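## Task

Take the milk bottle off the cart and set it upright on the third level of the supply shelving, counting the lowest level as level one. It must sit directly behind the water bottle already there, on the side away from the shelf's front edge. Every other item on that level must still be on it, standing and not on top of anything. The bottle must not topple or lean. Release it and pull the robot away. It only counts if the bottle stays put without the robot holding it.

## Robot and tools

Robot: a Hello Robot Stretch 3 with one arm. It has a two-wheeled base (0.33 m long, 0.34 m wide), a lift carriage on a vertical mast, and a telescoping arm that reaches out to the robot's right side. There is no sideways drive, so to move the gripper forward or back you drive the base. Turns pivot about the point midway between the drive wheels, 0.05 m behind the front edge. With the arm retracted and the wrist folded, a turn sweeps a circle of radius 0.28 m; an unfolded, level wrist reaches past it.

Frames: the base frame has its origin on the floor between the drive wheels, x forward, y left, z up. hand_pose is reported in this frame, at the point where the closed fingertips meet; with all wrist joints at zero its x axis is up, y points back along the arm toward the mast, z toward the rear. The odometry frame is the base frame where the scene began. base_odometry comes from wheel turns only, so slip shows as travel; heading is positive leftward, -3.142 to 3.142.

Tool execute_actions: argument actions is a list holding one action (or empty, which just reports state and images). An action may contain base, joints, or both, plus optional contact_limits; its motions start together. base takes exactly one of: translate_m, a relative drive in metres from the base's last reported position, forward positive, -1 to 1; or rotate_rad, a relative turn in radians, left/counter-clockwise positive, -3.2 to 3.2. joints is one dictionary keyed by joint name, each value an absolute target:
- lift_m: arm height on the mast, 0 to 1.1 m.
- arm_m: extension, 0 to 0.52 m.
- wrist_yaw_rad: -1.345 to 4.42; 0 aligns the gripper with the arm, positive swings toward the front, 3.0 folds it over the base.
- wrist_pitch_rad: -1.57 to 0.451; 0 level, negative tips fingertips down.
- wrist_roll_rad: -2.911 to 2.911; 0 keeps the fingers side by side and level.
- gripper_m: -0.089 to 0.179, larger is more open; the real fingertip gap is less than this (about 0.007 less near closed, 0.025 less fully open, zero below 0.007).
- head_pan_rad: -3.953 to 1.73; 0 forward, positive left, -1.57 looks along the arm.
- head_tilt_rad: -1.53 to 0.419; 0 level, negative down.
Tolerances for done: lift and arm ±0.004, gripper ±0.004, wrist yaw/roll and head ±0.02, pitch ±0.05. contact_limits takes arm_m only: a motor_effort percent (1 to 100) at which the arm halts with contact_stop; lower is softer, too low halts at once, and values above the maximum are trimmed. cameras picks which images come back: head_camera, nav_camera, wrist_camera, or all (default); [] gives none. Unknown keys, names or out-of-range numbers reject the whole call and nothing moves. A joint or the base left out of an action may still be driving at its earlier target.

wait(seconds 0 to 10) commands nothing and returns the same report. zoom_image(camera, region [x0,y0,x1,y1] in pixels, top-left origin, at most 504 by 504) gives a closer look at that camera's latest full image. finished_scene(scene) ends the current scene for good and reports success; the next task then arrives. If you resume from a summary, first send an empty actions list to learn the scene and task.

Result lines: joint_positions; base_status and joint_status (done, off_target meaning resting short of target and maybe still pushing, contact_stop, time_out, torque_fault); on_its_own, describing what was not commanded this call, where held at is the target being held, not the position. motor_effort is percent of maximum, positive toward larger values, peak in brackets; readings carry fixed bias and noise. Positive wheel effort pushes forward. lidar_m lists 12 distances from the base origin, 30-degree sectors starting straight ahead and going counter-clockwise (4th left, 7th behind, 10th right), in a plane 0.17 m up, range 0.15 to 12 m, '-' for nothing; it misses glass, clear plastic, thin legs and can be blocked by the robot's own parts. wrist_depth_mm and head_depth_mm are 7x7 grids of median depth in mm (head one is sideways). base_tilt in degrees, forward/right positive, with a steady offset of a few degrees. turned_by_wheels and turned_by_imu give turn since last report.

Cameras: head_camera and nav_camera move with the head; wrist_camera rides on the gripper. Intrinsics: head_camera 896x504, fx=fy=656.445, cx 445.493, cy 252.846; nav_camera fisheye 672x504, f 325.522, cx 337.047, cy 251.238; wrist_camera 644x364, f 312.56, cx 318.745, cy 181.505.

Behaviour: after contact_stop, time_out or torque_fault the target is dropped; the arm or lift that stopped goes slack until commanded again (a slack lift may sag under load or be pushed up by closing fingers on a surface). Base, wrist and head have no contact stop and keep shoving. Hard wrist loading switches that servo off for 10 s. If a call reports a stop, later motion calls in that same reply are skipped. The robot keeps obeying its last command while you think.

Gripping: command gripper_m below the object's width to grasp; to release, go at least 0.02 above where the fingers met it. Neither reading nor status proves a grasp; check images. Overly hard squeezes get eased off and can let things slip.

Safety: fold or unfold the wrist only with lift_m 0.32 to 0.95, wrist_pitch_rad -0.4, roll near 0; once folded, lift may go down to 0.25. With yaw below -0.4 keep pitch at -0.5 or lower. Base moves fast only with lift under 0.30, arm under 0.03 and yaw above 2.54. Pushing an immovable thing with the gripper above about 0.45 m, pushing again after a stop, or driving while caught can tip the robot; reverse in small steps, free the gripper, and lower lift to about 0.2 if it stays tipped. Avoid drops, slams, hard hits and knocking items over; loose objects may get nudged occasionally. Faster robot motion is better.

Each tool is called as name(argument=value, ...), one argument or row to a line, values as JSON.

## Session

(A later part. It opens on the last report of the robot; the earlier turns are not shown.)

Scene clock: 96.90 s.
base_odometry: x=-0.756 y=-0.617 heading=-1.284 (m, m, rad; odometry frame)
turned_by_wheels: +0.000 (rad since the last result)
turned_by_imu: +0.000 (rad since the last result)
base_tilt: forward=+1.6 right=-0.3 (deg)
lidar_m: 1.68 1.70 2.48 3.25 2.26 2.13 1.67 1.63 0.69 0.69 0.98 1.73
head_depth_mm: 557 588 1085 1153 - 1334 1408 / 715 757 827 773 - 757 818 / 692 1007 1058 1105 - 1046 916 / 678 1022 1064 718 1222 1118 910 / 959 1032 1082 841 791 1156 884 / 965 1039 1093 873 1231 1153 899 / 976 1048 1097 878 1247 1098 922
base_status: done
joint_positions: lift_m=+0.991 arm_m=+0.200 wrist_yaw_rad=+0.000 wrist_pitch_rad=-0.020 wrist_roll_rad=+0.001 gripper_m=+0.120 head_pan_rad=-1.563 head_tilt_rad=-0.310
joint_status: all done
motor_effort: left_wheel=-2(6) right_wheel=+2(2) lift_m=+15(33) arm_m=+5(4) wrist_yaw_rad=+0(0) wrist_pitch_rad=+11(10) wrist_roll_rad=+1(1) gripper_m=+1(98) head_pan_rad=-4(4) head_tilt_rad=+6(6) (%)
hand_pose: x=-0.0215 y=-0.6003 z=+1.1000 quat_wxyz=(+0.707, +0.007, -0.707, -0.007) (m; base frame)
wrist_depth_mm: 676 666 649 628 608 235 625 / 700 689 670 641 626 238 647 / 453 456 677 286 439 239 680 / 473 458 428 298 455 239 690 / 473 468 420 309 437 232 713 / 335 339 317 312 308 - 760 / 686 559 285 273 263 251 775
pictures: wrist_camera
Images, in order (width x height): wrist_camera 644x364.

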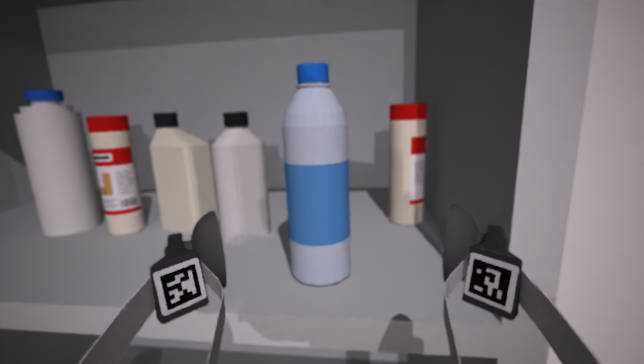

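Water's already in front; slide it left.

execute_actions(
  actions=[
    {"base":{"translate_m":0.018},"joints":{"arm_m":0.375}},
  ],
  cameras=[],
)

execute_actions(
  actions=[
    {"joints":{"gripper_m":0.02}},
  ],
  cameras=["wrist_camera"],
)

execute_actions(
  actions=[
    {"joints":{"lift_m":1.005}},
  ],
  cameras=[],
)

execute_actions(
  actions=[
    {"base":{"translate_m":0.2}},
  ],
  cameras=[],
)

execute_actions(
  actions=[
    {"joints":{"lift_m":0.99}},
  ],
  cameras=["wrist_camera","nav_camera"],
)

Scene clock: 104.90 s.
base_odometry: x=-0.750 y=-0.634 heading=-1.284 (m, m, rad; odometry frame)
turned_by_wheels: +0.000 (rad since the last result)
turned_by_imu: +0.000 (rad since the last result)
base_tilt: forward=+1.6 right=-0.2 (deg)
lidar_m: 1.67 1.69 2.46 3.25 2.29 2.15 1.69 1.63 0.70 0.69 1.00 1.71
head_depth_mm: 564 590 627 894 985 1324 1407 / 711 884 936 - 706 754 816 / 692 1012 1061 - 1204 1170 911 / 677 1021 1072 1041 1006 1166 893 / 954 1030 1086 840 790 1160 901 / 968 1041 1090 871 1232 1149 899 / 974 1048 1098 877 1247 1098 925
base_status: done
joint_positions: lift_m=+0.991 arm_m=+0.375 wrist_yaw_rad=+0.000 wrist_pitch_rad=-0.020 wrist_roll_rad=+0.001 gripper_m=+0.120 head_pan_rad=-1.563 head_tilt_rad=-0.310
joint_status: all done
motor_effort: left_wheel=-2(3) right_wheel=+1(5) lift_m=+16(15) arm_m=+5(5) wrist_yaw_rad=+0(1) wrist_pitch_rad=+10(10) wrist_roll_rad=+1(1) gripper_m=+0(1) head_pan_rad=-3(4) head_tilt_rad=+6(6) (%)
hand_pose: x=-0.0215 y=-0.7753 z=+1.1000 quat_wxyz=(+0.707, +0.007, -0.707, -0.007) (m; base frame)
wrist_depth_mm: 523 506 485 118 459 302 185 / 545 524 508 113 468 277 185 / 554 534 510 108 288 265 186 / 299 267 240 111 281 275 186 / 311 281 259 115 300 279 187 / 314 290 267 120 289 - 187 / 251 248 245 126 227 233 177
pictures: none
No camera images: the call's "cameras" was empty. Leave "cameras" out to get every camera's image.

Scene clock: 106.40 s.
base_odometry: x=-0.750 y=-0.634 heading=-1.284 (m, m, rad; odometry frame)
turned_by_wheels: +0.000 (rad since the last result)
turned_by_imu: +0.000 (rad since the last result)
base_tilt: forward=+1.6 right=-0.1 (deg)
lidar_m: 1.67 1.69 2.47 3.25 2.28 2.15 1.69 1.63 0.70 0.69 1.00 1.71
head_depth_mm: 565 588 626 893 985 1325 1413 / 710 881 940 - 705 754 818 / 688 1013 1065 - 1200 1172 914 / 678 1018 1068 995 1000 1169 893 / 959 1027 1085 840 790 1160 900 / 964 1038 1090 871 1228 1151 901 / 976 1045 1095 878 1244 1105 921
base_status: not commanded
joint_positions: lift_m=+0.991 arm_m=+0.375 wrist_yaw_rad=+0.000 wrist_pitch_rad=-0.020 wrist_roll_rad=+0.001 gripper_m=+0.021 head_pan_rad=-1.563 head_tilt_rad=-0.310
joint_status: all done
motor_effort: left_wheel=-2(2) right_wheel=+1(2) lift_m=+15(15) arm_m=+4(4) wrist_yaw_rad=+0(1) wrist_pitch_rad=+10(12) wrist_roll_rad=+1(1) gripper_m=-24(98) head_pan_rad=-4(4) head_tilt_rad=+6(6) (%)
hand_pose: x=-0.0213 y=-0.7754 z=+1.1001 quat_wxyz=(+0.707, +0.007, -0.707, -0.007) (m; base frame)
wrist_depth_mm: 525 504 487 111 457 301 185 / 543 522 505 107 469 302 185 / 561 538 246 102 276 265 187 / 298 265 238 105 282 274 187 / 310 279 241 109 122 281 187 / 311 292 246 114 121 282 188 / 252 251 244 120 223 235 187
pictures: wrist_camera
Images, in order (width x height): wrist_camera 644x364.

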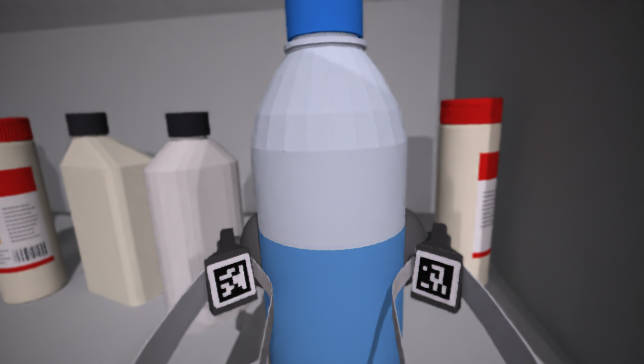

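Scene clock: 107.23 s.
base_odometry: x=-0.750 y=-0.634 heading=-1.284 (m, m, rad; odometry frame)
turned_by_wheels: +0.000 (rad since the last result)
turned_by_imu: +0.000 (rad since the last result)
base_tilt: forward=+1.6 right=-0.2 (deg)
lidar_m: 1.67 1.69 2.47 3.25 2.28 2.15 1.69 1.63 0.70 0.69 1.00 1.71
head_depth_mm: 565 591 627 - 1254 1329 1415 / 709 882 963 - 705 757 820 / 687 1011 1059 - 1199 1167 913 / 677 1022 1068 957 798 1165 895 / 959 1028 1083 840 789 1152 899 / 964 1040 1089 871 1230 1155 901 / 975 1051 1093 877 1246 1098 924
base_status: not commanded
joint_positions: lift_m=+1.004 arm_m=+0.375 wrist_yaw_rad=+0.000 wrist_pitch_rad=-0.062 wrist_roll_rad=+0.001 gripper_m=+0.021 head_pan_rad=-1.563 head_tilt_rad=-0.310
joint_status: all done
motor_effort: left_wheel=-1(2) right_wheel=+1(1) lift_m=+41(41) arm_m=+3(3) wrist_yaw_rad=+0(0) wrist_pitch_rad=+31(32) wrist_roll_rad=+1(1) gripper_m=-25(25) head_pan_rad=-3(4) head_tilt_rad=+6(6) (%)
hand_pose: x=-0.0213 y=-0.7739 z=+1.1030 quat_wxyz=(+0.707, +0.022, -0.707, -0.022) (m; base frame)
wrist_depth_mm: 515 498 474 111 447 302 186 / 540 525 500 106 467 279 186 / 550 535 238 102 275 263 186 / 299 267 238 104 283 275 187 / 313 284 244 109 122 285 187 / 307 295 - 114 120 279 186 / 251 249 244 120 222 234 187
pictures: none
No camera images: the call's "cameras" was empty. Leave "cameras" out to get every camera's image.

Scene clock: 110.40 s.
base_odometry: x=-0.694 y=-0.826 heading=-1.284 (m, m, rad; odometry frame)
turned_by_wheels: +0.000 (rad since the last result)
turned_by_imu: +0.000 (rad since the last result)
base_tilt: forward=+1.6 right=-0.2 (deg)
lidar_m: 1.47 1.53 1.74 3.23 2.55 2.36 1.89 1.64 0.77 0.82 0.87 1.51
head_depth_mm: 685 1004 1058 - 1041 1098 920 / 862 1015 1063 - 818 1182 897 / 956 1025 1075 - 1214 1172 893 / 970 1033 1078 883 797 1164 908 / 973 1044 1092 876 1232 1114 936 / 983 1054 1084 875 1253 1106 927 / 986 1064 1109 958 1192 1107 923
base_status: done
joint_positions: lift_m=+1.004 arm_m=+0.375 wrist_yaw_rad=+0.000 wrist_pitch_rad=-0.063 wrist_roll_rad=+0.001 gripper_m=+0.021 head_pan_rad=-1.563 head_tilt_rad=-0.310
joint_status: not commanded
motor_effort: left_wheel=-2(3) right_wheel=+2(7) lift_m=+41(42) arm_m=+4(3) wrist_yaw_rad=+0(1) wrist_pitch_rad=+32(32) wrist_roll_rad=+1(1) gripper_m=-24(24) head_pan_rad=-3(5) head_tilt_rad=+6(6) (%)
hand_pose: x=-0.0214 y=-0.7739 z=+1.1029 quat_wxyz=(+0.707, +0.022, -0.707, -0.022) (m; base frame)
wrist_depth_mm: 500 516 497 111 461 446 430 / 452 527 514 106 477 468 444 / 265 281 258 102 218 481 447 / 456 295 269 104 213 509 445 / 425 301 280 109 122 394 385 / 324 302 - 114 121 292 289 / 251 248 243 120 222 233 230
pictures: none
No camera images: the call's "cameras" was empty. Leave "cameras" out to get every camera's image.

Scene clock: 111.23 s.
base_odometry: x=-0.694 y=-0.826 heading=-1.284 (m, m, rad; odometry frame)
turned_by_wheels: +0.000 (rad since the last result)
turned_by_imu: +0.000 (rad since the last result)
base_tilt: forward=+1.6 right=-0.2 (deg)
lidar_m: 1.46 1.53 1.74 3.24 2.55 2.35 1.89 1.64 0.77 0.82 0.87 1.51
head_depth_mm: 685 1004 1063 1093 1202 1098 919 / 865 1012 1068 - 1010 1175 897 / 963 1022 1077 - 1221 1168 897 / 970 1034 1076 883 1013 1161 909 / 978 1041 1088 877 1236 1115 930 / 987 1055 1093 878 1247 1105 933 / 991 1063 1111 962 1186 1102 925
base_status: not commanded
joint_positions: lift_m=+0.991 arm_m=+0.375 wrist_yaw_rad=+0.000 wrist_pitch_rad=-0.022 wrist_roll_rad=+0.001 gripper_m=+0.021 head_pan_rad=-1.563 head_tilt_rad=-0.310
joint_status: all done
motor_effort: left_wheel=-2(2) right_wheel=+1(2) lift_m=+15(37) arm_m=+3(3) wrist_yaw_rad=+0(0) wrist_pitch_rad=+11(31) wrist_roll_rad=+1(1) gripper_m=-24(24) head_pan_rad=-4(3) head_tilt_rad=+6(6) (%)
hand_pose: x=-0.0214 y=-0.7753 z=+1.0996 quat_wxyz=(+0.707, +0.008, -0.707, -0.008) (m; base frame)
wrist_depth_mm: 503 524 504 112 467 456 434 / 468 533 520 107 485 470 445 / 267 283 258 102 218 488 444 / 416 289 264 105 212 498 442 / 445 299 275 109 122 413 404 / 331 301 282 114 120 301 293 / 252 251 244 119 222 233 230
pictures: nav_camera (sideways: a quarter turn counterclockwise sets it upright), wrist_camera
Images, in order (width x height): nav_camera 672x504, wrist_camera 644x364.

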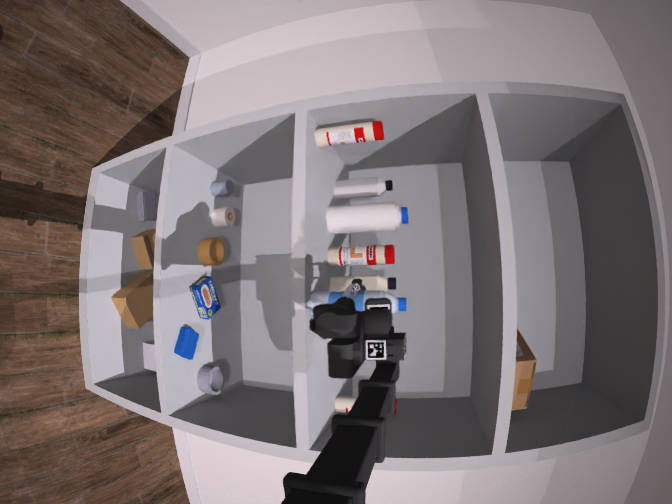

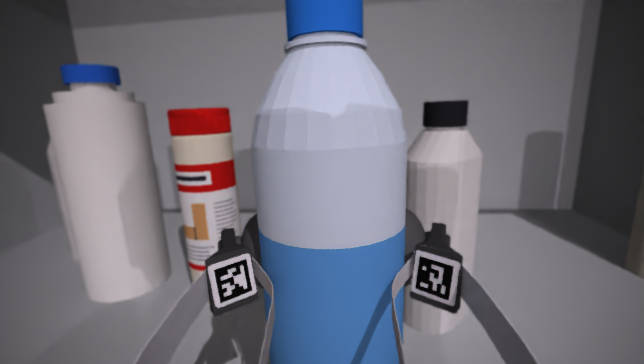

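Reverse the path.

execute_actions(
  actions=[
    {"joints":{"gripper_m":0.13}},
  ],
  cameras=[],
)

execute_actions(
  actions=[
    {"joints":{"arm_m":0}},
  ],
  cameras=[],
)

execute_actions(
  actions=[
    {"base":{"translate_m":-0.118},"joints":{"lift_m":0.68}},
  ],
  cameras=[],
)

execute_actions(
  actions=[
    {"base":{"rotate_rad":-0.95}},
  ],
  cameras=[],
)

execute_actions(
  actions=[
    {"base":{"translate_m":-1}},
  ],
  cameras=[],
)

execute_actions(
  actions=[
    {"base":{"translate_m":-0.95}},
  ],
  cameras=[],
)

execute_actions(
  actions=[
    {"base":{"rotate_rad":-0.85},"joints":{"gripper_m":0.15}},
  ],
  cameras=[],
)

execute_actions(
  actions=[
    {"joints":{"arm_m":0.3}},
  ],
  cameras=["wrist_camera"],
)

Scene clock: 119.83 s.
base_odometry: x=-0.694 y=-0.826 heading=-1.284 (m, m, rad; odometry frame)
turned_by_wheels: +0.000 (rad since the last result)
turned_by_imu: +0.000 (rad since the last result)
base_tilt: forward=+1.6 right=-0.2 (deg)
lidar_m: 1.47 1.52 1.73 3.24 2.55 2.36 1.89 1.64 0.77 0.83 0.87 1.51
head_depth_mm: 686 1008 1058 1094 1204 1097 922 / 862 1015 1068 - 1016 1179 898 / 959 1023 1074 - 1224 1171 896 / 968 1033 1081 874 1013 1162 911 / 979 1045 1090 874 1232 1112 929 / 984 1052 1085 877 1250 1106 927 / 983 1064 1116 955 1187 1103 929
base_status: not commanded
joint_positions: lift_m=+0.991 arm_m=+0.375 wrist_yaw_rad=+0.000 wrist_pitch_rad=-0.017 wrist_roll_rad=+0.001 gripper_m=+0.130 head_pan_rad=-1.563 head_tilt_rad=-0.310
joint_status: all done
motor_effort: left_wheel=-2(2) right_wheel=+1(1) lift_m=+15(15) arm_m=+4(3) wrist_yaw_rad=+1(0) wrist_pitch_rad=+8(11) wrist_roll_rad=+1(1) gripper_m=+1(100) head_pan_rad=-3(4) head_tilt_rad=+6(6) (%)
hand_pose: x=-0.0214 y=-0.7755 z=+1.1008 quat_wxyz=(+0.707, +0.006, -0.707, -0.006) (m; base frame)
wrist_depth_mm: 499 526 505 120 473 453 438 / 467 531 521 114 485 472 444 / 267 283 279 109 219 486 444 / 411 288 271 111 213 493 447 / 447 299 284 115 220 455 401 / 333 294 289 118 228 - 297 / 255 244 248 122 219 235 231
pictures: none
No camera images: the call's "cameras" was empty. Leave "cameras" out to get every camera's image.

Scene clock: 123.80 s.
base_odometry: x=-0.694 y=-0.826 heading=-1.284 (m, m, rad; odometry frame)
turned_by_wheels: +0.000 (rad since the last result)
turned_by_imu: +0.000 (rad since the last result)
base_tilt: forward=+1.6 right=-0.2 (deg)
lidar_m: 1.47 1.53 1.73 3.25 2.55 2.36 1.89 1.65 0.76 0.83 0.87 1.50
head_depth_mm: 688 1007 1061 1039 771 1188 - / 863 1012 1070 1105 761 1131 - / 960 1026 1079 826 760 - - / 970 1037 1079 723 746 - - / 976 1042 1093 880 790 1116 903 / 988 1056 1086 876 1248 1105 929 / 986 1060 1111 959 1185 1102 924
base_status: not commanded
joint_positions: lift_m=+0.991 arm_m=+0.000 wrist_yaw_rad=+0.000 wrist_pitch_rad=-0.018 wrist_roll_rad=+0.001 gripper_m=+0.130 head_pan_rad=-1.563 head_tilt_rad=-0.310
joint_status: all done
motor_effort: left_wheel=-2(2) right_wheel=+1(1) lift_m=+15(15) arm_m=-6(6) wrist_yaw_rad=-1(0) wrist_pitch_rad=+9(9) wrist_roll_rad=+1(1) gripper_m=+1(0) head_pan_rad=-3(4) head_tilt_rad=+7(6) (%)
hand_pose: x=-0.0214 y=-0.4011 z=+1.1006 quat_wxyz=(+0.707, +0.007, -0.707, -0.007) (m; base frame)
wrist_depth_mm: 531 701 839 809 797 668 407 / 542 734 910 854 825 672 408 / 535 726 638 620 848 618 431 / 560 659 665 614 653 618 435 / 591 576 512 487 475 466 435 / - 645 - - 926 - 494 / - 765 855 865 854 674 -
pictures: none
No camera images: the call's "cameras" was empty. Leave "cameras" out to get every camera's image.

Scene clock: 127.47 s.
base_odometry: x=-0.727 y=-0.713 heading=-1.284 (m, m, rad; odometry frame)
turned_by_wheels: +0.000 (rad since the last result)
turned_by_imu: +0.000 (rad since the last result)
base_tilt: forward=+1.6 right=-0.2 (deg)
lidar_m: 1.59 1.61 1.91 3.24 2.39 2.23 1.77 1.64 0.72 0.83 0.94 1.63
head_depth_mm: 708 815 855 820 721 755 809 / 691 1008 1063 943 768 1104 918 / 696 1019 1074 1100 810 1173 913 / 961 1024 1080 840 799 1166 892 / 963 1041 1079 718 750 1159 904 / 971 1042 1092 877 1242 1109 929 / 979 1056 1093 879 1255 1099 923
base_status: done
joint_positions: lift_m=+0.681 arm_m=+0.000 wrist_yaw_rad=+0.000 wrist_pitch_rad=-0.018 wrist_roll_rad=+0.001 gripper_m=+0.130 head_pan_rad=-1.563 head_tilt_rad=-0.310
joint_status: all done
motor_effort: left_wheel=-1(8) right_wheel=+2(3) lift_m=+15(16) arm_m=-7(7) wrist_yaw_rad=+0(1) wrist_pitch_rad=+9(9) wrist_roll_rad=+1(1) gripper_m=+0(1) head_pan_rad=-3(3) head_tilt_rad=+6(6) (%)
hand_pose: x=-0.0214 y=-0.4011 z=+0.7906 quat_wxyz=(+0.707, +0.007, -0.707, -0.007) (m; base frame)
wrist_depth_mm: 526 453 423 409 397 380 807 / 605 765 861 830 772 416 832 / 642 890 899 876 848 458 854 / 641 878 911 904 864 461 881 / 640 778 814 824 706 916 914 / 594 652 586 553 571 - 940 / 624 935 949 869 666 484 -
pictures: none
No camera images: the call's "cameras" was empty. Leave "cameras" out to get every camera's image.

Scene clock: 129.93 s.
base_odometry: x=-0.727 y=-0.713 heading=-2.234 (m, m, rad; odometry frame)
turned_by_wheels: -0.950 (rad since the last result)
turned_by_imu: -0.929 (rad since the last result)
base_tilt: forward=+1.6 right=-0.2 (deg)
lidar_m: 0.94 1.60 1.59 1.62 2.43 3.25 2.31 2.20 1.77 1.50 0.72 0.83
head_depth_mm: 1995 2065 2141 2233 2291 1987 1546 / 2049 2156 2280 2387 2454 1973 1550 / 1805 1939 2062 2240 2352 1976 1536 / 1603 1702 1794 1922 2065 1964 1537 / 1429 1515 1595 1683 1796 1844 1519 / 1299 1366 1431 1508 1592 1672 1515 / 1187 1240 1297 1360 1433 1503 1499
base_status: done
joint_positions: lift_m=+0.681 arm_m=+0.000 wrist_yaw_rad=+0.000 wrist_pitch_rad=-0.018 wrist_roll_rad=+0.001 gripper_m=+0.130 head_pan_rad=-1.563 head_tilt_rad=-0.310
joint_status: not commanded
motor_effort: left_wheel=+1(6) right_wheel=-1(4) lift_m=+15(15) arm_m=-7(7) wrist_yaw_rad=+0(1) wrist_pitch_rad=+9(9) wrist_roll_rad=+1(1) gripper_m=+0(1) head_pan_rad=-3(4) head_tilt_rad=+6(6) (%)
hand_pose: x=-0.0214 y=-0.4011 z=+0.7906 quat_wxyz=(+0.707, +0.007, -0.707, -0.007) (m; base frame)
wrist_depth_mm: 777 914 - - - - - / 772 904 - - - - - / 793 930 - - - - - / 810 933 - - - - - / 818 959 - - - - - / 494 920 - - - - - / 447 - - - - - -
pictures: none
No camera images: the call's "cameras" was empty. Leave "cameras" out to get every camera's image.

Scene clock: 141.33 s.
base_odometry: x=-0.112 y=+0.075 heading=-2.234 (m, m, rad; odometry frame)
turned_by_wheels: +0.000 (rad since the last result)
turned_by_imu: -0.004 (rad since the last result)
base_tilt: forward=+1.6 right=-0.2 (deg)
lidar_m: 1.76 2.22 1.91 2.29 2.49 2.48 1.44 1.35 1.56 1.38 2.00 1.51
head_depth_mm: 1416 1466 1526 1591 1650 1710 1550 / 1511 1572 1639 1716 1781 1823 1541 / 1618 1699 1766 1862 1809 1645 1538 / 1762 1845 1929 2018 1790 1657 1532 / 1905 1996 2109 2212 2289 1794 1521 / 2072 2185 2287 2441 2499 1931 1520 / 1982 2059 2162 2270 2345 1913 1501
base_status: done
joint_positions: lift_m=+0.681 arm_m=+0.000 wrist_yaw_rad=+0.000 wrist_pitch_rad=-0.018 wrist_roll_rad=+0.001 gripper_m=+0.130 head_pan_rad=-1.563 head_tilt_rad=-0.310
joint_status: not commanded
motor_effort: left_wheel=+2(3) right_wheel=-1(3) lift_m=+15(15) arm_m=-7(7) wrist_yaw_rad=+0(0) wrist_pitch_rad=+9(9) wrist_roll_rad=+1(1) gripper_m=+1(1) head_pan_rad=-3(3) head_tilt_rad=+6(6) (%)
hand_pose: x=-0.0214 y=-0.4011 z=+0.7906 quat_wxyz=(+0.707, +0.007, -0.707, -0.007) (m; base frame)
wrist_depth_mm: - - - - - - 937 / - - - - - - 974 / - - - - - - - / - - - - - - - / - - - - - - - / - - - - - - - / - - - - - - -
pictures: none
No camera images: the call's "cameras" was empty. Leave "cameras" out to get every camera's image.

Scene clock: 152.23 s.
base_odometry: x=+0.473 y=+0.824 heading=-2.234 (m, m, rad; odometry frame)
turned_by_wheels: +0.000 (rad since the last result)
turned_by_imu: -0.004 (rad since the last result)
base_tilt: forward=+1.6 right=-0.2 (deg)
lidar_m: 2.41 2.50 2.49 2.18 2.06 2.04 0.69 0.57 0.55 1.06 1.60 2.44
head_depth_mm: 873 901 941 981 1018 1065 1112 / 932 973 1012 1054 1102 1156 1211 / 1000 1043 1088 1142 1199 1257 1333 / 1079 1132 1184 1245 1312 1391 1430 / 1169 1225 1297 1378 1448 1549 1526 / 1280 1349 1440 1525 1627 1725 1515 / 1425 1497 1609 1727 1805 1825 1501
base_status: done
joint_positions: lift_m=+0.681 arm_m=+0.000 wrist_yaw_rad=+0.000 wrist_pitch_rad=-0.018 wrist_roll_rad=+0.001 gripper_m=+0.130 head_pan_rad=-1.563 head_tilt_rad=-0.310
joint_status: not commanded
motor_effort: left_wheel=+2(3) right_wheel=-1(3) lift_m=+15(15) arm_m=-7(7) wrist_yaw_rad=-1(1) wrist_pitch_rad=+9(9) wrist_roll_rad=+1(1) gripper_m=+0(1) head_pan_rad=-3(2) head_tilt_rad=+6(5) (%)
hand_pose: x=-0.0214 y=-0.4011 z=+0.7906 quat_wxyz=(+0.707, +0.007, -0.707, -0.007) (m; base frame)
wrist_depth_mm: - - - 903 747 625 539 / - - - 941 764 640 547 / - - - - 785 651 568 / - - - - 831 676 577 / - - - - 849 662 588 / - - - - 863 - 598 / - - - - 902 740 599
pictures: none
No camera images: the call's "cameras" was empty. Leave "cameras" out to get every camera's image.

Scene clock: 154.53 s.
base_odometry: x=+0.473 y=+0.824 heading=-3.084 (m, m, rad; odometry frame)
turned_by_wheels: -0.850 (rad since the last result)
turned_by_imu: -0.831 (rad since the last result)
base_tilt: forward=+1.6 right=-0.2 (deg)
lidar_m: 1.59 2.40 2.89 2.49 2.81 1.91 1.82 1.67 0.62 0.55 0.98 1.19
head_depth_mm: 866 917 971 1037 1100 1152 791 / 854 907 954 1013 1080 981 790 / 842 886 937 993 1060 977 784 / 831 874 923 972 1028 898 758 / 816 861 904 957 1020 966 755 / 804 848 891 944 1001 1051 1108 / 792 831 876 926 980 1050 1114
base_status: done
joint_positions: lift_m=+0.681 arm_m=+0.000 wrist_yaw_rad=+0.000 wrist_pitch_rad=-0.018 wrist_roll_rad=+0.001 gripper_m=+0.150 head_pan_rad=-1.563 head_tilt_rad=-0.310
joint_status: all done
motor_effort: left_wheel=+2(8) right_wheel=-1(4) lift_m=+15(15) arm_m=-7(7) wrist_yaw_rad=-2(0) wrist_pitch_rad=+9(9) wrist_roll_rad=+1(1) gripper_m=+0(89) head_pan_rad=-3(4) head_tilt_rad=+6(6) (%)
hand_pose: x=-0.0214 y=-0.4011 z=+0.7906 quat_wxyz=(+0.707, +0.007, -0.707, -0.007) (m; base frame)
wrist_depth_mm: 608 631 651 673 696 711 729 / 623 651 676 686 716 744 749 / 645 663 690 722 738 775 774 / 673 687 705 658 687 763 805 / 685 722 339 346 355 365 839 / 711 - 344 354 733 - 890 / 747 767 775 621 630 882 945
pictures: none
No camera images: the call's "cameras" was empty. Leave "cameras" out to get every camera's image.

Scene clock: 157.97 s.
base_odometry: x=+0.473 y=+0.824 heading=-3.084 (m, m, rad; odometry frame)
turned_by_wheels: +0.000 (rad since the last result)
turned_by_imu: +0.000 (rad since the last result)
base_tilt: forward=+1.6 right=-0.2 (deg)
lidar_m: 1.60 2.40 2.90 2.49 2.81 1.92 1.82 1.67 0.62 0.55 0.98 1.19
head_depth_mm: 870 917 973 1029 1099 1150 793 / 854 903 954 1011 1077 981 818 / 842 885 937 997 1055 986 - / 828 872 922 977 1032 902 - / 814 860 906 962 1018 965 753 / 802 845 894 940 999 1055 1112 / 792 830 876 925 978 1041 1115
base_status: not commanded
joint_positions: lift_m=+0.681 arm_m=+0.300 wrist_yaw_rad=+0.000 wrist_pitch_rad=-0.018 wrist_roll_rad=+0.001 gripper_m=+0.150 head_pan_rad=-1.563 head_tilt_rad=-0.310
joint_status: all done
motor_effort: left_wheel=+2(2) right_wheel=-1(1) lift_m=+15(15) arm_m=+4(5) wrist_yaw_rad=+0(0) wrist_pitch_rad=+9(9) wrist_roll_rad=+1(1) gripper_m=+0(1) head_pan_rad=-4(4) head_tilt_rad=+6(6) (%)
hand_pose: x=-0.0214 y=-0.7004 z=+0.7906 quat_wxyz=(+0.707, +0.007, -0.707, -0.007) (m; base frame)
wrist_depth_mm: 366 378 390 402 413 431 446 / 376 388 404 417 430 445 464 / 390 402 414 422 450 467 480 / 401 416 429 271 465 481 499 / 416 424 366 282 390 394 345 / 431 - 356 295 342 - 290 / 440 253 271 270 265 259 256
pictures: wrist_camera
Images, in order (width x height): wrist_camera 644x364.

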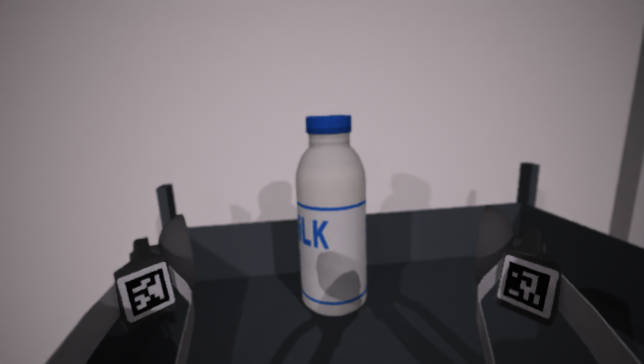

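execute_actions(
  actions=[
    {"joints":{"arm_m":0.45,"lift_m":0.67}},
  ],
  cameras=[],
)

execute_actions(
  actions=[
    {"joints":{"gripper_m":0.02}},
  ],
  cameras=[],
)

execute_actions(
  actions=[
    {"joints":{"lift_m":0.85}},
  ],
  cameras=["wrist_camera"],
)

execute_actions(
  actions=[
    {"joints":{"arm_m":0}},
  ],
  cameras=[],
)

execute_actions(
  actions=[
    {"base":{"rotate_rad":0.83},"joints":{"lift_m":1.04}},
  ],
  cameras=[],
)

execute_actions(
  actions=[
    {"base":{"translate_m":1}},
  ],
  cameras=[],
)

execute_actions(
  actions=[
    {"base":{"translate_m":0.98}},
  ],
  cameras=[],
)

execute_actions(
  actions=[
    {"base":{"rotate_rad":1.05}},
  ],
  cameras=[],
)

execute_actions(
  actions=[
    {"base":{"translate_m":-0.14},"joints":{"arm_m":0.15}},
  ],
  cameras=["wrist_camera","nav_camera"],
)

Scene clock: 176.77 s.
base_odometry: x=+0.473 y=+0.824 heading=-3.084 (m, m, rad; odometry frame)
turned_by_wheels: +0.000 (rad since the last result)
turned_by_imu: +0.000 (rad since the last result)
base_tilt: forward=+1.6 right=-0.2 (deg)
lidar_m: 1.59 2.41 2.88 2.48 2.81 1.92 1.82 1.67 0.62 0.55 0.98 1.19
head_depth_mm: 867 917 973 1035 1100 1150 792 / 856 901 956 1017 1078 984 792 / 839 882 936 998 1057 - 695 / 828 872 922 976 1030 895 687 / 816 860 903 960 1018 958 754 / 807 845 893 940 1000 1052 1110 / 791 834 875 924 981 1043 1112
base_status: not commanded
joint_positions: lift_m=+0.671 arm_m=+0.450 wrist_yaw_rad=+0.000 wrist_pitch_rad=-0.018 wrist_roll_rad=+0.001 gripper_m=+0.150 head_pan_rad=-1.563 head_tilt_rad=-0.310
joint_status: all done
motor_effort: left_wheel=+2(2) right_wheel=-1(1) lift_m=+15(14) arm_m=+4(6) wrist_yaw_rad=+0(1) wrist_pitch_rad=+9(9) wrist_roll_rad=+1(1) gripper_m=+0(1) head_pan_rad=-4(5) head_tilt_rad=+6(6) (%)
hand_pose: x=-0.0214 y=-0.8504 z=+0.7806 quat_wxyz=(+0.707, +0.007, -0.707, -0.007) (m; base frame)
wrist_depth_mm: 244 249 259 268 276 288 296 / 251 258 267 274 287 296 309 / 259 266 275 123 296 308 320 / 267 275 286 124 309 321 333 / 272 283 290 119 319 331 343 / 206 - 220 122 234 - 253 / 201 219 227 128 239 245 244
pictures: none
No camera images: the call's "cameras" was empty. Leave "cameras" out to get every camera's image.

Scene clock: 178.57 s.
base_odometry: x=+0.473 y=+0.824 heading=-3.084 (m, m, rad; odometry frame)
turned_by_wheels: +0.000 (rad since the last result)
turned_by_imu: +0.000 (rad since the last result)
base_tilt: forward=+1.6 right=-0.2 (deg)
lidar_m: 1.60 2.40 2.88 2.48 2.81 1.92 1.83 1.68 0.62 0.55 0.98 1.19
head_depth_mm: 867 915 978 1033 1098 1151 792 / 855 903 957 1012 1075 980 791 / 838 887 934 998 1053 - 691 / 828 872 922 975 1029 909 687 / 817 858 905 959 1019 962 756 / 803 846 892 940 997 1055 1112 / 792 833 876 926 982 1042 1119
base_status: not commanded
joint_positions: lift_m=+0.671 arm_m=+0.450 wrist_yaw_rad=+0.004 wrist_pitch_rad=-0.018 wrist_roll_rad=+0.001 gripper_m=+0.021 head_pan_rad=-1.563 head_tilt_rad=-0.310
joint_status: all done
motor_effort: left_wheel=+2(3) right_wheel=-2(4) lift_m=+15(15) arm_m=+4(5) wrist_yaw_rad=-2(5) wrist_pitch_rad=+9(9) wrist_roll_rad=+1(1) gripper_m=-25(98) head_pan_rad=-3(4) head_tilt_rad=+6(6) (%)
hand_pose: x=-0.0205 y=-0.8504 z=+0.7805 quat_wxyz=(+0.707, +0.008, -0.707, -0.005) (m; base frame)
wrist_depth_mm: 243 249 257 268 275 285 297 / 251 257 266 275 286 297 309 / 260 267 276 120 295 308 319 / 266 277 285 120 306 319 331 / 273 287 292 115 130 333 337 / 206 290 222 118 125 244 253 / 210 217 227 124 234 245 242
pictures: none
No camera images: the call's "cameras" was empty. Leave "cameras" out to get every camera's image.

Scene clock: 181.03 s.
base_odometry: x=+0.473 y=+0.824 heading=-3.084 (m, m, rad; odometry frame)
turned_by_wheels: +0.000 (rad since the last result)
turned_by_imu: +0.000 (rad since the last result)
base_tilt: forward=+1.6 right=-0.2 (deg)
lidar_m: 1.59 2.41 2.88 2.48 2.81 1.92 1.82 1.67 0.62 0.55 0.98 1.19
head_depth_mm: 869 916 970 1035 1099 1167 - / 852 903 955 1008 1061 943 788 / 843 886 937 994 - 959 783 / 828 874 922 973 1034 970 757 / 815 856 906 957 1018 965 753 / 801 843 891 942 1001 1058 1103 / 790 832 876 929 977 1042 1110
base_status: not commanded
joint_positions: lift_m=+0.849 arm_m=+0.450 wrist_yaw_rad=+0.002 wrist_pitch_rad=-0.065 wrist_roll_rad=+0.001 gripper_m=+0.025 head_pan_rad=-1.563 head_tilt_rad=-0.310
joint_status: all done
on_its_own: wrist_pitch_rad is at rest, and its effort (+33) is outside its rest range (-20 to +32)
motor_effort: left_wheel=+2(3) right_wheel=-2(2) lift_m=+42(43) arm_m=+4(4) wrist_yaw_rad=+0(3) wrist_pitch_rad=+33(35) wrist_roll_rad=+1(1) gripper_m=-24(26) head_pan_rad=-5(4) head_tilt_rad=+6(6) (%)
hand_pose: x=-0.0209 y=-0.8488 z=+0.9474 quat_wxyz=(+0.707, +0.024, -0.707, -0.022) (m; base frame)
wrist_depth_mm: 239 246 253 263 272 281 291 / 247 254 265 271 283 293 305 / 257 265 275 119 296 307 321 / 269 276 285 121 308 324 339 / 280 290 295 115 129 338 357 / 292 302 - 118 125 358 376 / 306 315 329 124 358 376 396
pictures: wrist_camera
Images, in order (width x height): wrist_camera 644x364.

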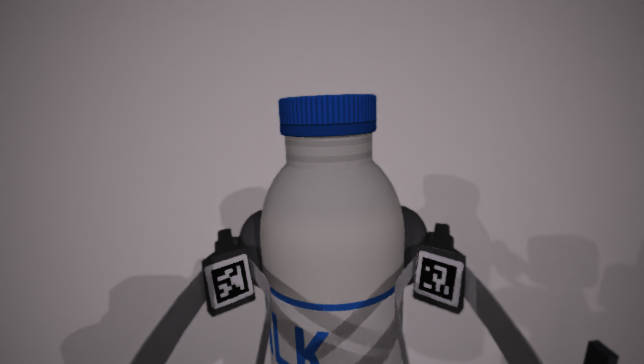

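Scene clock: 185.53 s.
base_odometry: x=+0.473 y=+0.824 heading=-3.084 (m, m, rad; odometry frame)
turned_by_wheels: +0.000 (rad since the last result)
turned_by_imu: +0.000 (rad since the last result)
base_tilt: forward=+1.6 right=-0.2 (deg)
lidar_m: 1.60 2.40 2.89 2.49 2.81 1.92 1.83 1.67 0.62 0.55 0.98 1.19
head_depth_mm: 868 914 970 1034 1103 1148 793 / 857 901 960 1013 1079 980 790 / 840 887 937 995 1059 976 409 / 829 872 925 976 1035 969 400 / 817 859 906 960 1019 963 755 / 806 845 892 944 1002 1055 1111 / 791 833 876 926 980 1043 1111
base_status: not commanded
joint_positions: lift_m=+0.849 arm_m=+0.000 wrist_yaw_rad=+0.001 wrist_pitch_rad=-0.065 wrist_roll_rad=+0.001 gripper_m=+0.025 head_pan_rad=-1.563 head_tilt_rad=-0.310
joint_status: all done
on_its_own: wrist_pitch_rad is at rest, and its effort (+33) is outside its rest range (-20 to +32)
motor_effort: left_wheel=+2(2) right_wheel=-2(2) lift_m=+41(41) arm_m=-7(8) wrist_yaw_rad=+0(2) wrist_pitch_rad=+33(33) wrist_roll_rad=+1(1) gripper_m=-23(23) head_pan_rad=-4(4) head_tilt_rad=+6(6) (%)
hand_pose: x=-0.0213 y=-0.3995 z=+0.9473 quat_wxyz=(+0.707, +0.023, -0.707, -0.023) (m; base frame)
wrist_depth_mm: 599 614 638 667 676 708 719 / 623 640 663 685 723 732 743 / 648 662 698 119 744 767 783 / 673 694 721 120 783 801 822 / 696 725 739 115 129 836 876 / 725 766 - 118 125 542 912 / 756 772 486 124 399 414 974
pictures: none
No camera images: the call's "cameras" was empty. Leave "cameras" out to get every camera's image.

Scene clock: 188.10 s.
base_odometry: x=+0.473 y=+0.824 heading=-2.254 (m, m, rad; odometry frame)
turned_by_wheels: +0.830 (rad since the last result)
turned_by_imu: +0.812 (rad since the last result)
base_tilt: forward=+1.6 right=-0.2 (deg)
lidar_m: 2.41 2.51 2.49 2.21 2.02 2.04 1.21 0.57 0.55 1.05 1.60 2.56
head_depth_mm: 864 900 930 974 1019 - - / 920 958 1002 1043 - - - / 986 1028 1076 1096 - - - / 1060 1112 1167 1220 - - 1479 / 1150 1205 1271 1339 1449 1525 1526 / 1254 1322 1401 1487 1593 1701 1522 / 1380 1464 1550 1666 1781 1828 1499
base_status: done
joint_positions: lift_m=+1.039 arm_m=+0.000 wrist_yaw_rad=+0.000 wrist_pitch_rad=-0.065 wrist_roll_rad=+0.001 gripper_m=+0.025 head_pan_rad=-1.563 head_tilt_rad=-0.310
joint_status: all done
on_its_own: wrist_pitch_rad is at rest, and its effort (+33) is outside its rest range (-20 to +32)
motor_effort: left_wheel=-2(5) right_wheel=+2(4) lift_m=+41(43) arm_m=-6(7) wrist_yaw_rad=-1(0) wrist_pitch_rad=+33(33) wrist_roll_rad=+1(1) gripper_m=-24(24) head_pan_rad=-2(4) head_tilt_rad=+6(6) (%)
hand_pose: x=-0.0214 y=-0.3994 z=+1.1372 quat_wxyz=(+0.707, +0.023, -0.707, -0.023) (m; base frame)
wrist_depth_mm: - - - 881 729 608 529 / - - - 868 737 632 550 / - - - 119 755 655 560 / - - - 121 770 670 574 / - - - 115 129 701 589 / - - - 118 125 713 612 / - - - 124 843 780 634
pictures: none
No camera images: the call's "cameras" was empty. Leave "cameras" out to get every camera's image.

Scene clock: 199.37 s.
base_odometry: x=-0.158 y=+0.048 heading=-2.254 (m, m, rad; odometry frame)
turned_by_wheels: +0.000 (rad since the last result)
turned_by_imu: +0.004 (rad since the last result)
base_tilt: forward=+1.6 right=-0.2 (deg)
lidar_m: 1.72 2.21 1.91 2.31 2.55 2.53 1.48 1.39 1.58 1.36 1.94 1.45
head_depth_mm: 1416 1472 1525 1588 1661 - - / 1502 1570 1634 1701 - - - / 1617 1686 1773 1808 - - - / 1740 1825 1911 1992 - - 1482 / 1882 1978 2096 2218 2310 1787 1522 / 2045 2150 2264 2374 2459 1938 1522 / 1947 2030 2130 2221 2308 1922 1509
base_status: done
joint_positions: lift_m=+1.039 arm_m=+0.000 wrist_yaw_rad=+0.000 wrist_pitch_rad=-0.065 wrist_roll_rad=+0.001 gripper_m=+0.025 head_pan_rad=-1.563 head_tilt_rad=-0.310
joint_status: not commanded
on_its_own: wrist_pitch_rad is at rest, and its effort (+33) is outside its rest range (-20 to +32)
motor_effort: left_wheel=-2(4) right_wheel=+2(5) lift_m=+42(41) arm_m=-6(7) wrist_yaw_rad=+0(1) wrist_pitch_rad=+33(33) wrist_roll_rad=+1(1) gripper_m=-24(24) head_pan_rad=-3(3) head_tilt_rad=+6(6) (%)
hand_pose: x=-0.0214 y=-0.3994 z=+1.1372 quat_wxyz=(+0.707, +0.023, -0.707, -0.023) (m; base frame)
wrist_depth_mm: - - - - - - 948 / - - - - - - 971 / - - - 119 - - - / - - - 120 - - - / - - - 115 129 - - / - - - 118 125 - - / - - - 124 - - -
pictures: none
No camera images: the call's "cameras" was empty. Leave "cameras" out to get every camera's image.

Scene clock: 210.43 s.
base_odometry: x=-0.777 y=-0.712 heading=-2.254 (m, m, rad; odometry frame)
turned_by_wheels: +0.000 (rad since the last result)
turned_by_imu: +0.004 (rad since the last result)
base_tilt: forward=+1.6 right=-0.2 (deg)
lidar_m: 0.92 1.62 1.60 1.66 2.53 3.29 2.33 2.19 1.75 1.46 0.67 0.78
head_depth_mm: 1962 2041 2099 2218 2310 - - / 2032 2131 2261 2350 - - - / 1779 1917 2040 2143 - - - / 1576 1668 1776 1851 - - 1483 / 1406 1484 1561 1652 1730 1819 1528 / 1271 1328 1396 1477 1547 1648 1516 / 1164 1212 1265 1329 1391 1462 1467
base_status: done
joint_positions: lift_m=+1.039 arm_m=+0.000 wrist_yaw_rad=+0.000 wrist_pitch_rad=-0.065 wrist_roll_rad=+0.001 gripper_m=+0.025 head_pan_rad=-1.563 head_tilt_rad=-0.310
joint_status: not commanded
on_its_own: wrist_pitch_rad is at rest, and its effort (+33) is outside its rest range (-20 to +32)
motor_effort: left_wheel=-2(4) right_wheel=+2(5) lift_m=+41(42) arm_m=-7(6) wrist_yaw_rad=+0(0) wrist_pitch_rad=+33(33) wrist_roll_rad=+1(1) gripper_m=-23(24) head_pan_rad=-3(3) head_tilt_rad=+6(6) (%)
hand_pose: x=-0.0214 y=-0.3994 z=+1.1372 quat_wxyz=(+0.707, +0.023, -0.707, -0.023) (m; base frame)
wrist_depth_mm: 733 884 - - - - - / 745 891 - - - - - / 771 921 - 119 - - - / 774 921 - 120 - - - / 790 948 - 115 129 - - / 800 972 - 118 125 - - / 410 941 - 124 - - -
pictures: none
No camera images: the call's "cameras" was empty. Leave "cameras" out to get every camera's image.

Scene clock: 213.03 s.
base_odometry: x=-0.777 y=-0.712 heading=-1.204 (m, m, rad; odometry frame)
turned_by_wheels: +1.050 (rad since the last result)
turned_by_imu: +1.027 (rad since the last result)
base_tilt: forward=+1.6 right=-0.2 (deg)
lidar_m: 1.60 1.67 2.47 3.30 2.33 2.19 1.75 1.47 0.67 0.79 0.92 1.61
head_depth_mm: 632 944 985 833 748 - - / 628 959 1011 1042 - - - / 826 975 1028 935 - - - / 922 993 1047 768 - - 878 / 939 1008 1054 681 741 1157 905 / 952 1028 1072 851 783 1150 899 / 973 1041 1078 852 777 1099 899
base_status: done
joint_positions: lift_m=+1.039 arm_m=+0.000 wrist_yaw_rad=+0.000 wrist_pitch_rad=-0.065 wrist_roll_rad=+0.001 gripper_m=+0.025 head_pan_rad=-1.563 head_tilt_rad=-0.310
joint_status: not commanded
on_its_own: wrist_pitch_rad is at rest, and its effort (+33) is outside its rest range (-20 to +32)
motor_effort: left_wheel=-2(4) right_wheel=+2(5) lift_m=+41(41) arm_m=-7(7) wrist_yaw_rad=-1(0) wrist_pitch_rad=+33(33) wrist_roll_rad=+1(1) gripper_m=-23(24) head_pan_rad=-5(3) head_tilt_rad=+6(6) (%)
hand_pose: x=-0.0214 y=-0.3994 z=+1.1372 quat_wxyz=(+0.707, +0.023, -0.707, -0.023) (m; base frame)
wrist_depth_mm: 593 756 813 771 732 532 318 / 590 799 833 795 750 523 342 / 563 769 625 119 786 524 343 / 567 724 631 121 688 519 364 / 558 529 520 115 129 449 822 / 629 800 - 118 125 396 852 / 667 770 847 124 812 571 913
pictures: none
No camera images: the call's "cameras" was empty. Leave "cameras" out to get every camera's image.

Scene clock: 215.60 s.
base_odometry: x=-0.827 y=-0.581 heading=-1.204 (m, m, rad; odometry frame)
turned_by_wheels: +0.000 (rad since the last result)
turned_by_imu: +0.000 (rad since the last result)
base_tilt: forward=+1.6 right=-0.2 (deg)
lidar_m: 1.74 1.78 2.56 3.30 2.25 2.05 1.61 1.45 0.63 0.62 0.95 1.76
head_depth_mm: 497 521 549 - - 1247 1309 / 547 925 974 - - 695 721 / 559 958 1008 - - 1086 910 / 572 970 1024 1066 704 1141 908 / 583 984 1042 796 741 1162 872 / 935 1008 1050 822 708 1151 897 / 951 1026 1065 824 774 1145 894
base_status: done
joint_positions: lift_m=+1.039 arm_m=+0.150 wrist_yaw_rad=+0.000 wrist_pitch_rad=-0.065 wrist_roll_rad=+0.001 gripper_m=+0.025 head_pan_rad=-1.563 head_tilt_rad=-0.310
joint_status: all done
on_its_own: wrist_pitch_rad is at rest, and its effort (+33) is outside its rest range (-20 to +32)
motor_effort: left_wheel=-1(6) right_wheel=+2(2) lift_m=+42(41) arm_m=+5(6) wrist_yaw_rad=+1(1) wrist_pitch_rad=+33(33) wrist_roll_rad=+1(1) gripper_m=-24(23) head_pan_rad=-4(4) head_tilt_rad=+6(6) (%)
hand_pose: x=-0.0215 y=-0.5487 z=+1.1372 quat_wxyz=(+0.707, +0.023, -0.707, -0.023) (m; base frame)
wrist_depth_mm: 689 689 651 625 585 227 181 / 701 720 675 640 613 227 189 / 486 469 698 119 435 225 619 / 641 314 436 120 438 224 647 / 510 329 458 115 129 222 681 / 385 342 - 118 125 227 723 / 500 326 305 124 266 244 753
pictures: nav_camera (sideways: a quarter turn counterclockwise sets it upright), wrist_camera
Images, in order (width x height): nav_camera 672x504, wrist_camera 644x364.

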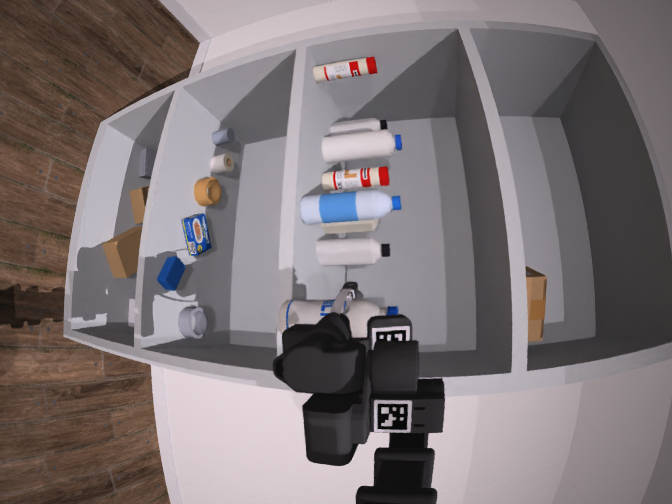

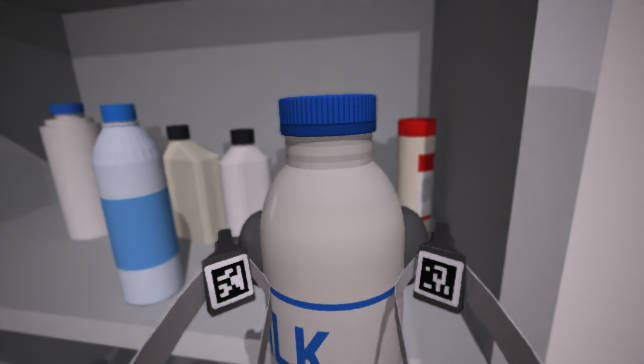

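execute_actions(
  actions=[
    {"joints":{"arm_m":0.45}},
  ],
  cameras=[],
)

execute_actions(
  actions=[
    {"joints":{"lift_m":1.0}},
  ],
  cameras=[],
)

execute_actions(
  actions=[
    {"joints":{"gripper_m":0.1}},
  ],
  cameras=[],
)

execute_actions(
  actions=[
    {"joints":{"arm_m":0.13,"lift_m":0.99}},
  ],
  cameras=[],
)

execute_actions(
  actions=[
    {"base":{"translate_m":0.21},"joints":{"gripper_m":0.13}},
  ],
  cameras=["wrist_camera"],
)

Scene clock: 225.60 s.
base_odometry: x=-0.827 y=-0.581 heading=-1.204 (m, m, rad; odometry frame)
turned_by_wheels: +0.000 (rad since the last result)
turned_by_imu: +0.000 (rad since the last result)
base_tilt: forward=+1.6 right=-0.2 (deg)
lidar_m: 1.74 1.78 2.56 3.31 2.25 2.05 1.61 1.45 0.63 0.62 0.95 1.76
head_depth_mm: 497 522 544 851 1145 1226 1307 / 549 926 899 801 633 671 720 / 560 956 990 897 711 1159 909 / 573 970 1017 858 706 1163 909 / 585 987 1039 796 741 1159 873 / 598 1005 1050 819 710 1151 902 / 951 1022 1062 820 771 1144 896
base_status: not commanded
joint_positions: lift_m=+1.039 arm_m=+0.450 wrist_yaw_rad=+0.000 wrist_pitch_rad=-0.065 wrist_roll_rad=+0.001 gripper_m=+0.025 head_pan_rad=-1.563 head_tilt_rad=-0.310
joint_status: all done
on_its_own: wrist_pitch_rad is at rest, and its effort (+33) is outside its rest range (-20 to +32)
motor_effort: left_wheel=-2(2) right_wheel=+2(2) lift_m=+41(41) arm_m=+5(7) wrist_yaw_rad=+1(1) wrist_pitch_rad=+33(33) wrist_roll_rad=+1(1) gripper_m=-24(23) head_pan_rad=-4(5) head_tilt_rad=+6(6) (%)
hand_pose: x=-0.0215 y=-0.8487 z=+1.1372 quat_wxyz=(+0.707, +0.023, -0.707, -0.023) (m; base frame)
wrist_depth_mm: 412 392 368 348 332 314 195 / 433 406 387 359 344 323 194 / 460 436 403 119 356 339 194 / 481 455 423 120 372 164 137 / 133 472 443 115 130 163 139 / 130 148 - 118 125 159 146 / 131 144 288 124 263 181 157
pictures: none
No camera images: the call's "cameras" was empty. Leave "cameras" out to get every camera's image.

Scene clock: 226.77 s.
base_odometry: x=-0.827 y=-0.581 heading=-1.204 (m, m, rad; odometry frame)
turned_by_wheels: +0.000 (rad since the last result)
turned_by_imu: +0.000 (rad since the last result)
base_tilt: forward=+1.6 right=-0.2 (deg)
lidar_m: 1.74 1.78 2.56 3.31 2.25 2.05 1.61 1.45 0.62 0.62 0.95 1.76
head_depth_mm: 497 521 552 - 1166 1227 1307 / 546 922 972 811 633 672 724 / 558 955 995 - 711 1166 908 / 570 973 1025 1001 707 1161 908 / 585 991 1040 795 743 1157 875 / 933 1008 1056 821 708 1156 902 / 951 1022 1063 824 773 1143 894
base_status: not commanded
joint_positions: lift_m=+1.001 arm_m=+0.450 wrist_yaw_rad=+0.000 wrist_pitch_rad=-0.025 wrist_roll_rad=+0.001 gripper_m=+0.025 head_pan_rad=-1.563 head_tilt_rad=-0.310
joint_status: all done
motor_effort: left_wheel=-2(2) right_wheel=+2(2) lift_m=+15(36) arm_m=+4(4) wrist_yaw_rad=+0(1) wrist_pitch_rad=+13(33) wrist_roll_rad=+1(1) gripper_m=-23(23) head_pan_rad=-4(6) head_tilt_rad=+6(6) (%)
hand_pose: x=-0.0215 y=-0.8502 z=+1.1089 quat_wxyz=(+0.707, +0.009, -0.707, -0.009) (m; base frame)
wrist_depth_mm: 419 397 369 354 337 319 193 / 437 413 388 362 347 328 194 / 451 431 406 120 361 339 128 / 132 445 424 120 370 163 133 / 125 149 439 115 129 163 137 / 127 148 300 118 125 158 144 / 130 143 256 124 233 180 151
pictures: none
No camera images: the call's "cameras" was empty. Leave "cameras" out to get every camera's image.

Scene clock: 228.00 s.
base_odometry: x=-0.827 y=-0.581 heading=-1.204 (m, m, rad; odometry frame)
turned_by_wheels: +0.000 (rad since the last result)
turned_by_imu: +0.000 (rad since the last result)
base_tilt: forward=+1.6 right=-0.2 (deg)
lidar_m: 1.74 1.78 2.56 3.31 2.25 2.05 1.61 1.45 0.62 0.62 0.95 1.76
head_depth_mm: 497 521 552 - 1168 1227 1300 / 547 920 973 813 633 671 722 / 559 954 1000 - 711 1165 909 / 570 970 1022 919 705 1162 906 / 584 990 1039 797 742 1154 871 / 934 1006 1050 823 709 1155 898 / 950 1025 1069 825 775 1140 896
base_status: not commanded
joint_positions: lift_m=+1.001 arm_m=+0.450 wrist_yaw_rad=+0.000 wrist_pitch_rad=-0.022 wrist_roll_rad=+0.001 gripper_m=+0.100 head_pan_rad=-1.563 head_tilt_rad=-0.310
joint_status: all done
motor_effort: left_wheel=-2(2) right_wheel=+2(2) lift_m=+15(15) arm_m=+4(4) wrist_yaw_rad=+1(0) wrist_pitch_rad=+11(12) wrist_roll_rad=+1(1) gripper_m=+1(100) head_pan_rad=-3(3) head_tilt_rad=+6(5) (%)
hand_pose: x=-0.0215 y=-0.8503 z=+1.1095 quat_wxyz=(+0.707, +0.008, -0.707, -0.008) (m; base frame)
wrist_depth_mm: 417 397 376 352 335 317 194 / 440 413 387 365 347 328 193 / 453 425 406 124 357 340 128 / 132 446 420 124 369 163 132 / 126 149 430 119 136 155 137 / 127 141 302 122 144 151 143 / 130 156 257 128 233 180 151
pictures: none
No camera images: the call's "cameras" was empty. Leave "cameras" out to get every camera's image.

Scene clock: 231.57 s.
base_odometry: x=-0.827 y=-0.581 heading=-1.204 (m, m, rad; odometry frame)
turned_by_wheels: +0.000 (rad since the last result)
turned_by_imu: +0.000 (rad since the last result)
base_tilt: forward=+1.6 right=-0.2 (deg)
lidar_m: 1.74 1.78 2.56 3.31 2.24 2.05 1.61 1.45 0.62 0.62 0.95 1.76
head_depth_mm: 497 522 553 1073 - - 1328 / 547 923 971 800 - - 797 / 559 954 1007 935 - - 859 / 570 972 1020 812 - 1143 879 / 921 988 1040 794 741 1152 871 / 934 1009 1052 822 709 1151 899 / 949 1024 1063 823 772 1141 893
base_status: not commanded
joint_positions: lift_m=+0.991 arm_m=+0.130 wrist_yaw_rad=+0.000 wrist_pitch_rad=-0.021 wrist_roll_rad=+0.001 gripper_m=+0.100 head_pan_rad=-1.563 head_tilt_rad=-0.310
joint_status: all done
motor_effort: left_wheel=-2(2) right_wheel=+2(2) lift_m=+15(15) arm_m=-7(8) wrist_yaw_rad=+0(1) wrist_pitch_rad=+11(11) wrist_roll_rad=+1(1) gripper_m=+1(1) head_pan_rad=-4(3) head_tilt_rad=+6(6) (%)
hand_pose: x=-0.0215 y=-0.5310 z=+1.0998 quat_wxyz=(+0.707, +0.008, -0.707, -0.008) (m; base frame)
wrist_depth_mm: 693 720 690 649 611 217 601 / 679 737 700 672 627 218 623 / 577 325 489 674 451 219 650 / 642 335 452 606 464 226 675 / 489 347 446 440 433 233 696 / 352 332 320 316 306 239 711 / 710 857 841 293 270 256 747
pictures: none
No camera images: the call's "cameras" was empty. Leave "cameras" out to get every camera's image.

Scene clock: 234.60 s.
base_odometry: x=-0.752 y=-0.777 heading=-1.204 (m, m, rad; odometry frame)
turned_by_wheels: +0.000 (rad since the last result)
turned_by_imu: +0.001 (rad since the last result)
base_tilt: forward=+1.6 right=-0.2 (deg)
lidar_m: 1.53 1.61 2.43 3.28 2.38 2.26 1.82 1.49 0.70 0.78 0.87 1.55
head_depth_mm: 626 953 997 887 - - 869 / 771 971 1021 1046 - - 857 / 918 982 1035 777 - - 856 / 932 1002 1052 675 - 1136 882 / 949 1019 1073 848 796 1154 906 / 967 1042 1074 845 784 1108 899 / 982 1047 1099 944 1145 1097 924
base_status: done
joint_positions: lift_m=+0.991 arm_m=+0.130 wrist_yaw_rad=+0.000 wrist_pitch_rad=-0.021 wrist_roll_rad=+0.001 gripper_m=+0.130 head_pan_rad=-1.563 head_tilt_rad=-0.310
joint_status: all done
motor_effort: left_wheel=-2(3) right_wheel=+1(6) lift_m=+15(15) arm_m=-7(7) wrist_yaw_rad=+0(0) wrist_pitch_rad=+11(11) wrist_roll_rad=+1(1) gripper_m=+0(98) head_pan_rad=-4(4) head_tilt_rad=+6(6) (%)
hand_pose: x=-0.0215 y=-0.5310 z=+1.0998 quat_wxyz=(+0.707, +0.008, -0.707, -0.008) (m; base frame)
wrist_depth_mm: 515 700 712 673 649 607 431 / 513 699 729 684 657 620 424 / 514 626 485 310 664 441 428 / 462 634 502 320 439 453 426 / 453 474 463 335 429 436 380 / 385 376 336 318 308 - 296 / 507 728 876 841 796 608 266
pictures: wrist_camera
Images, in order (width x height): wrist_camera 644x364.

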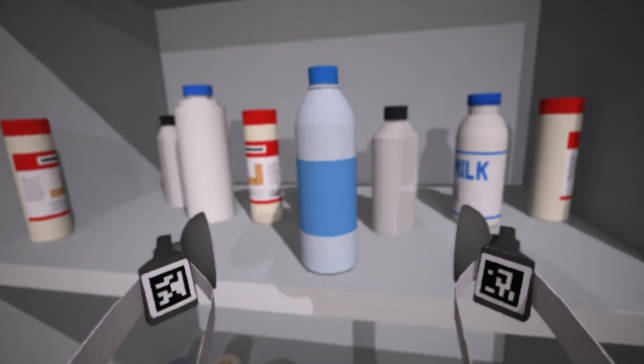

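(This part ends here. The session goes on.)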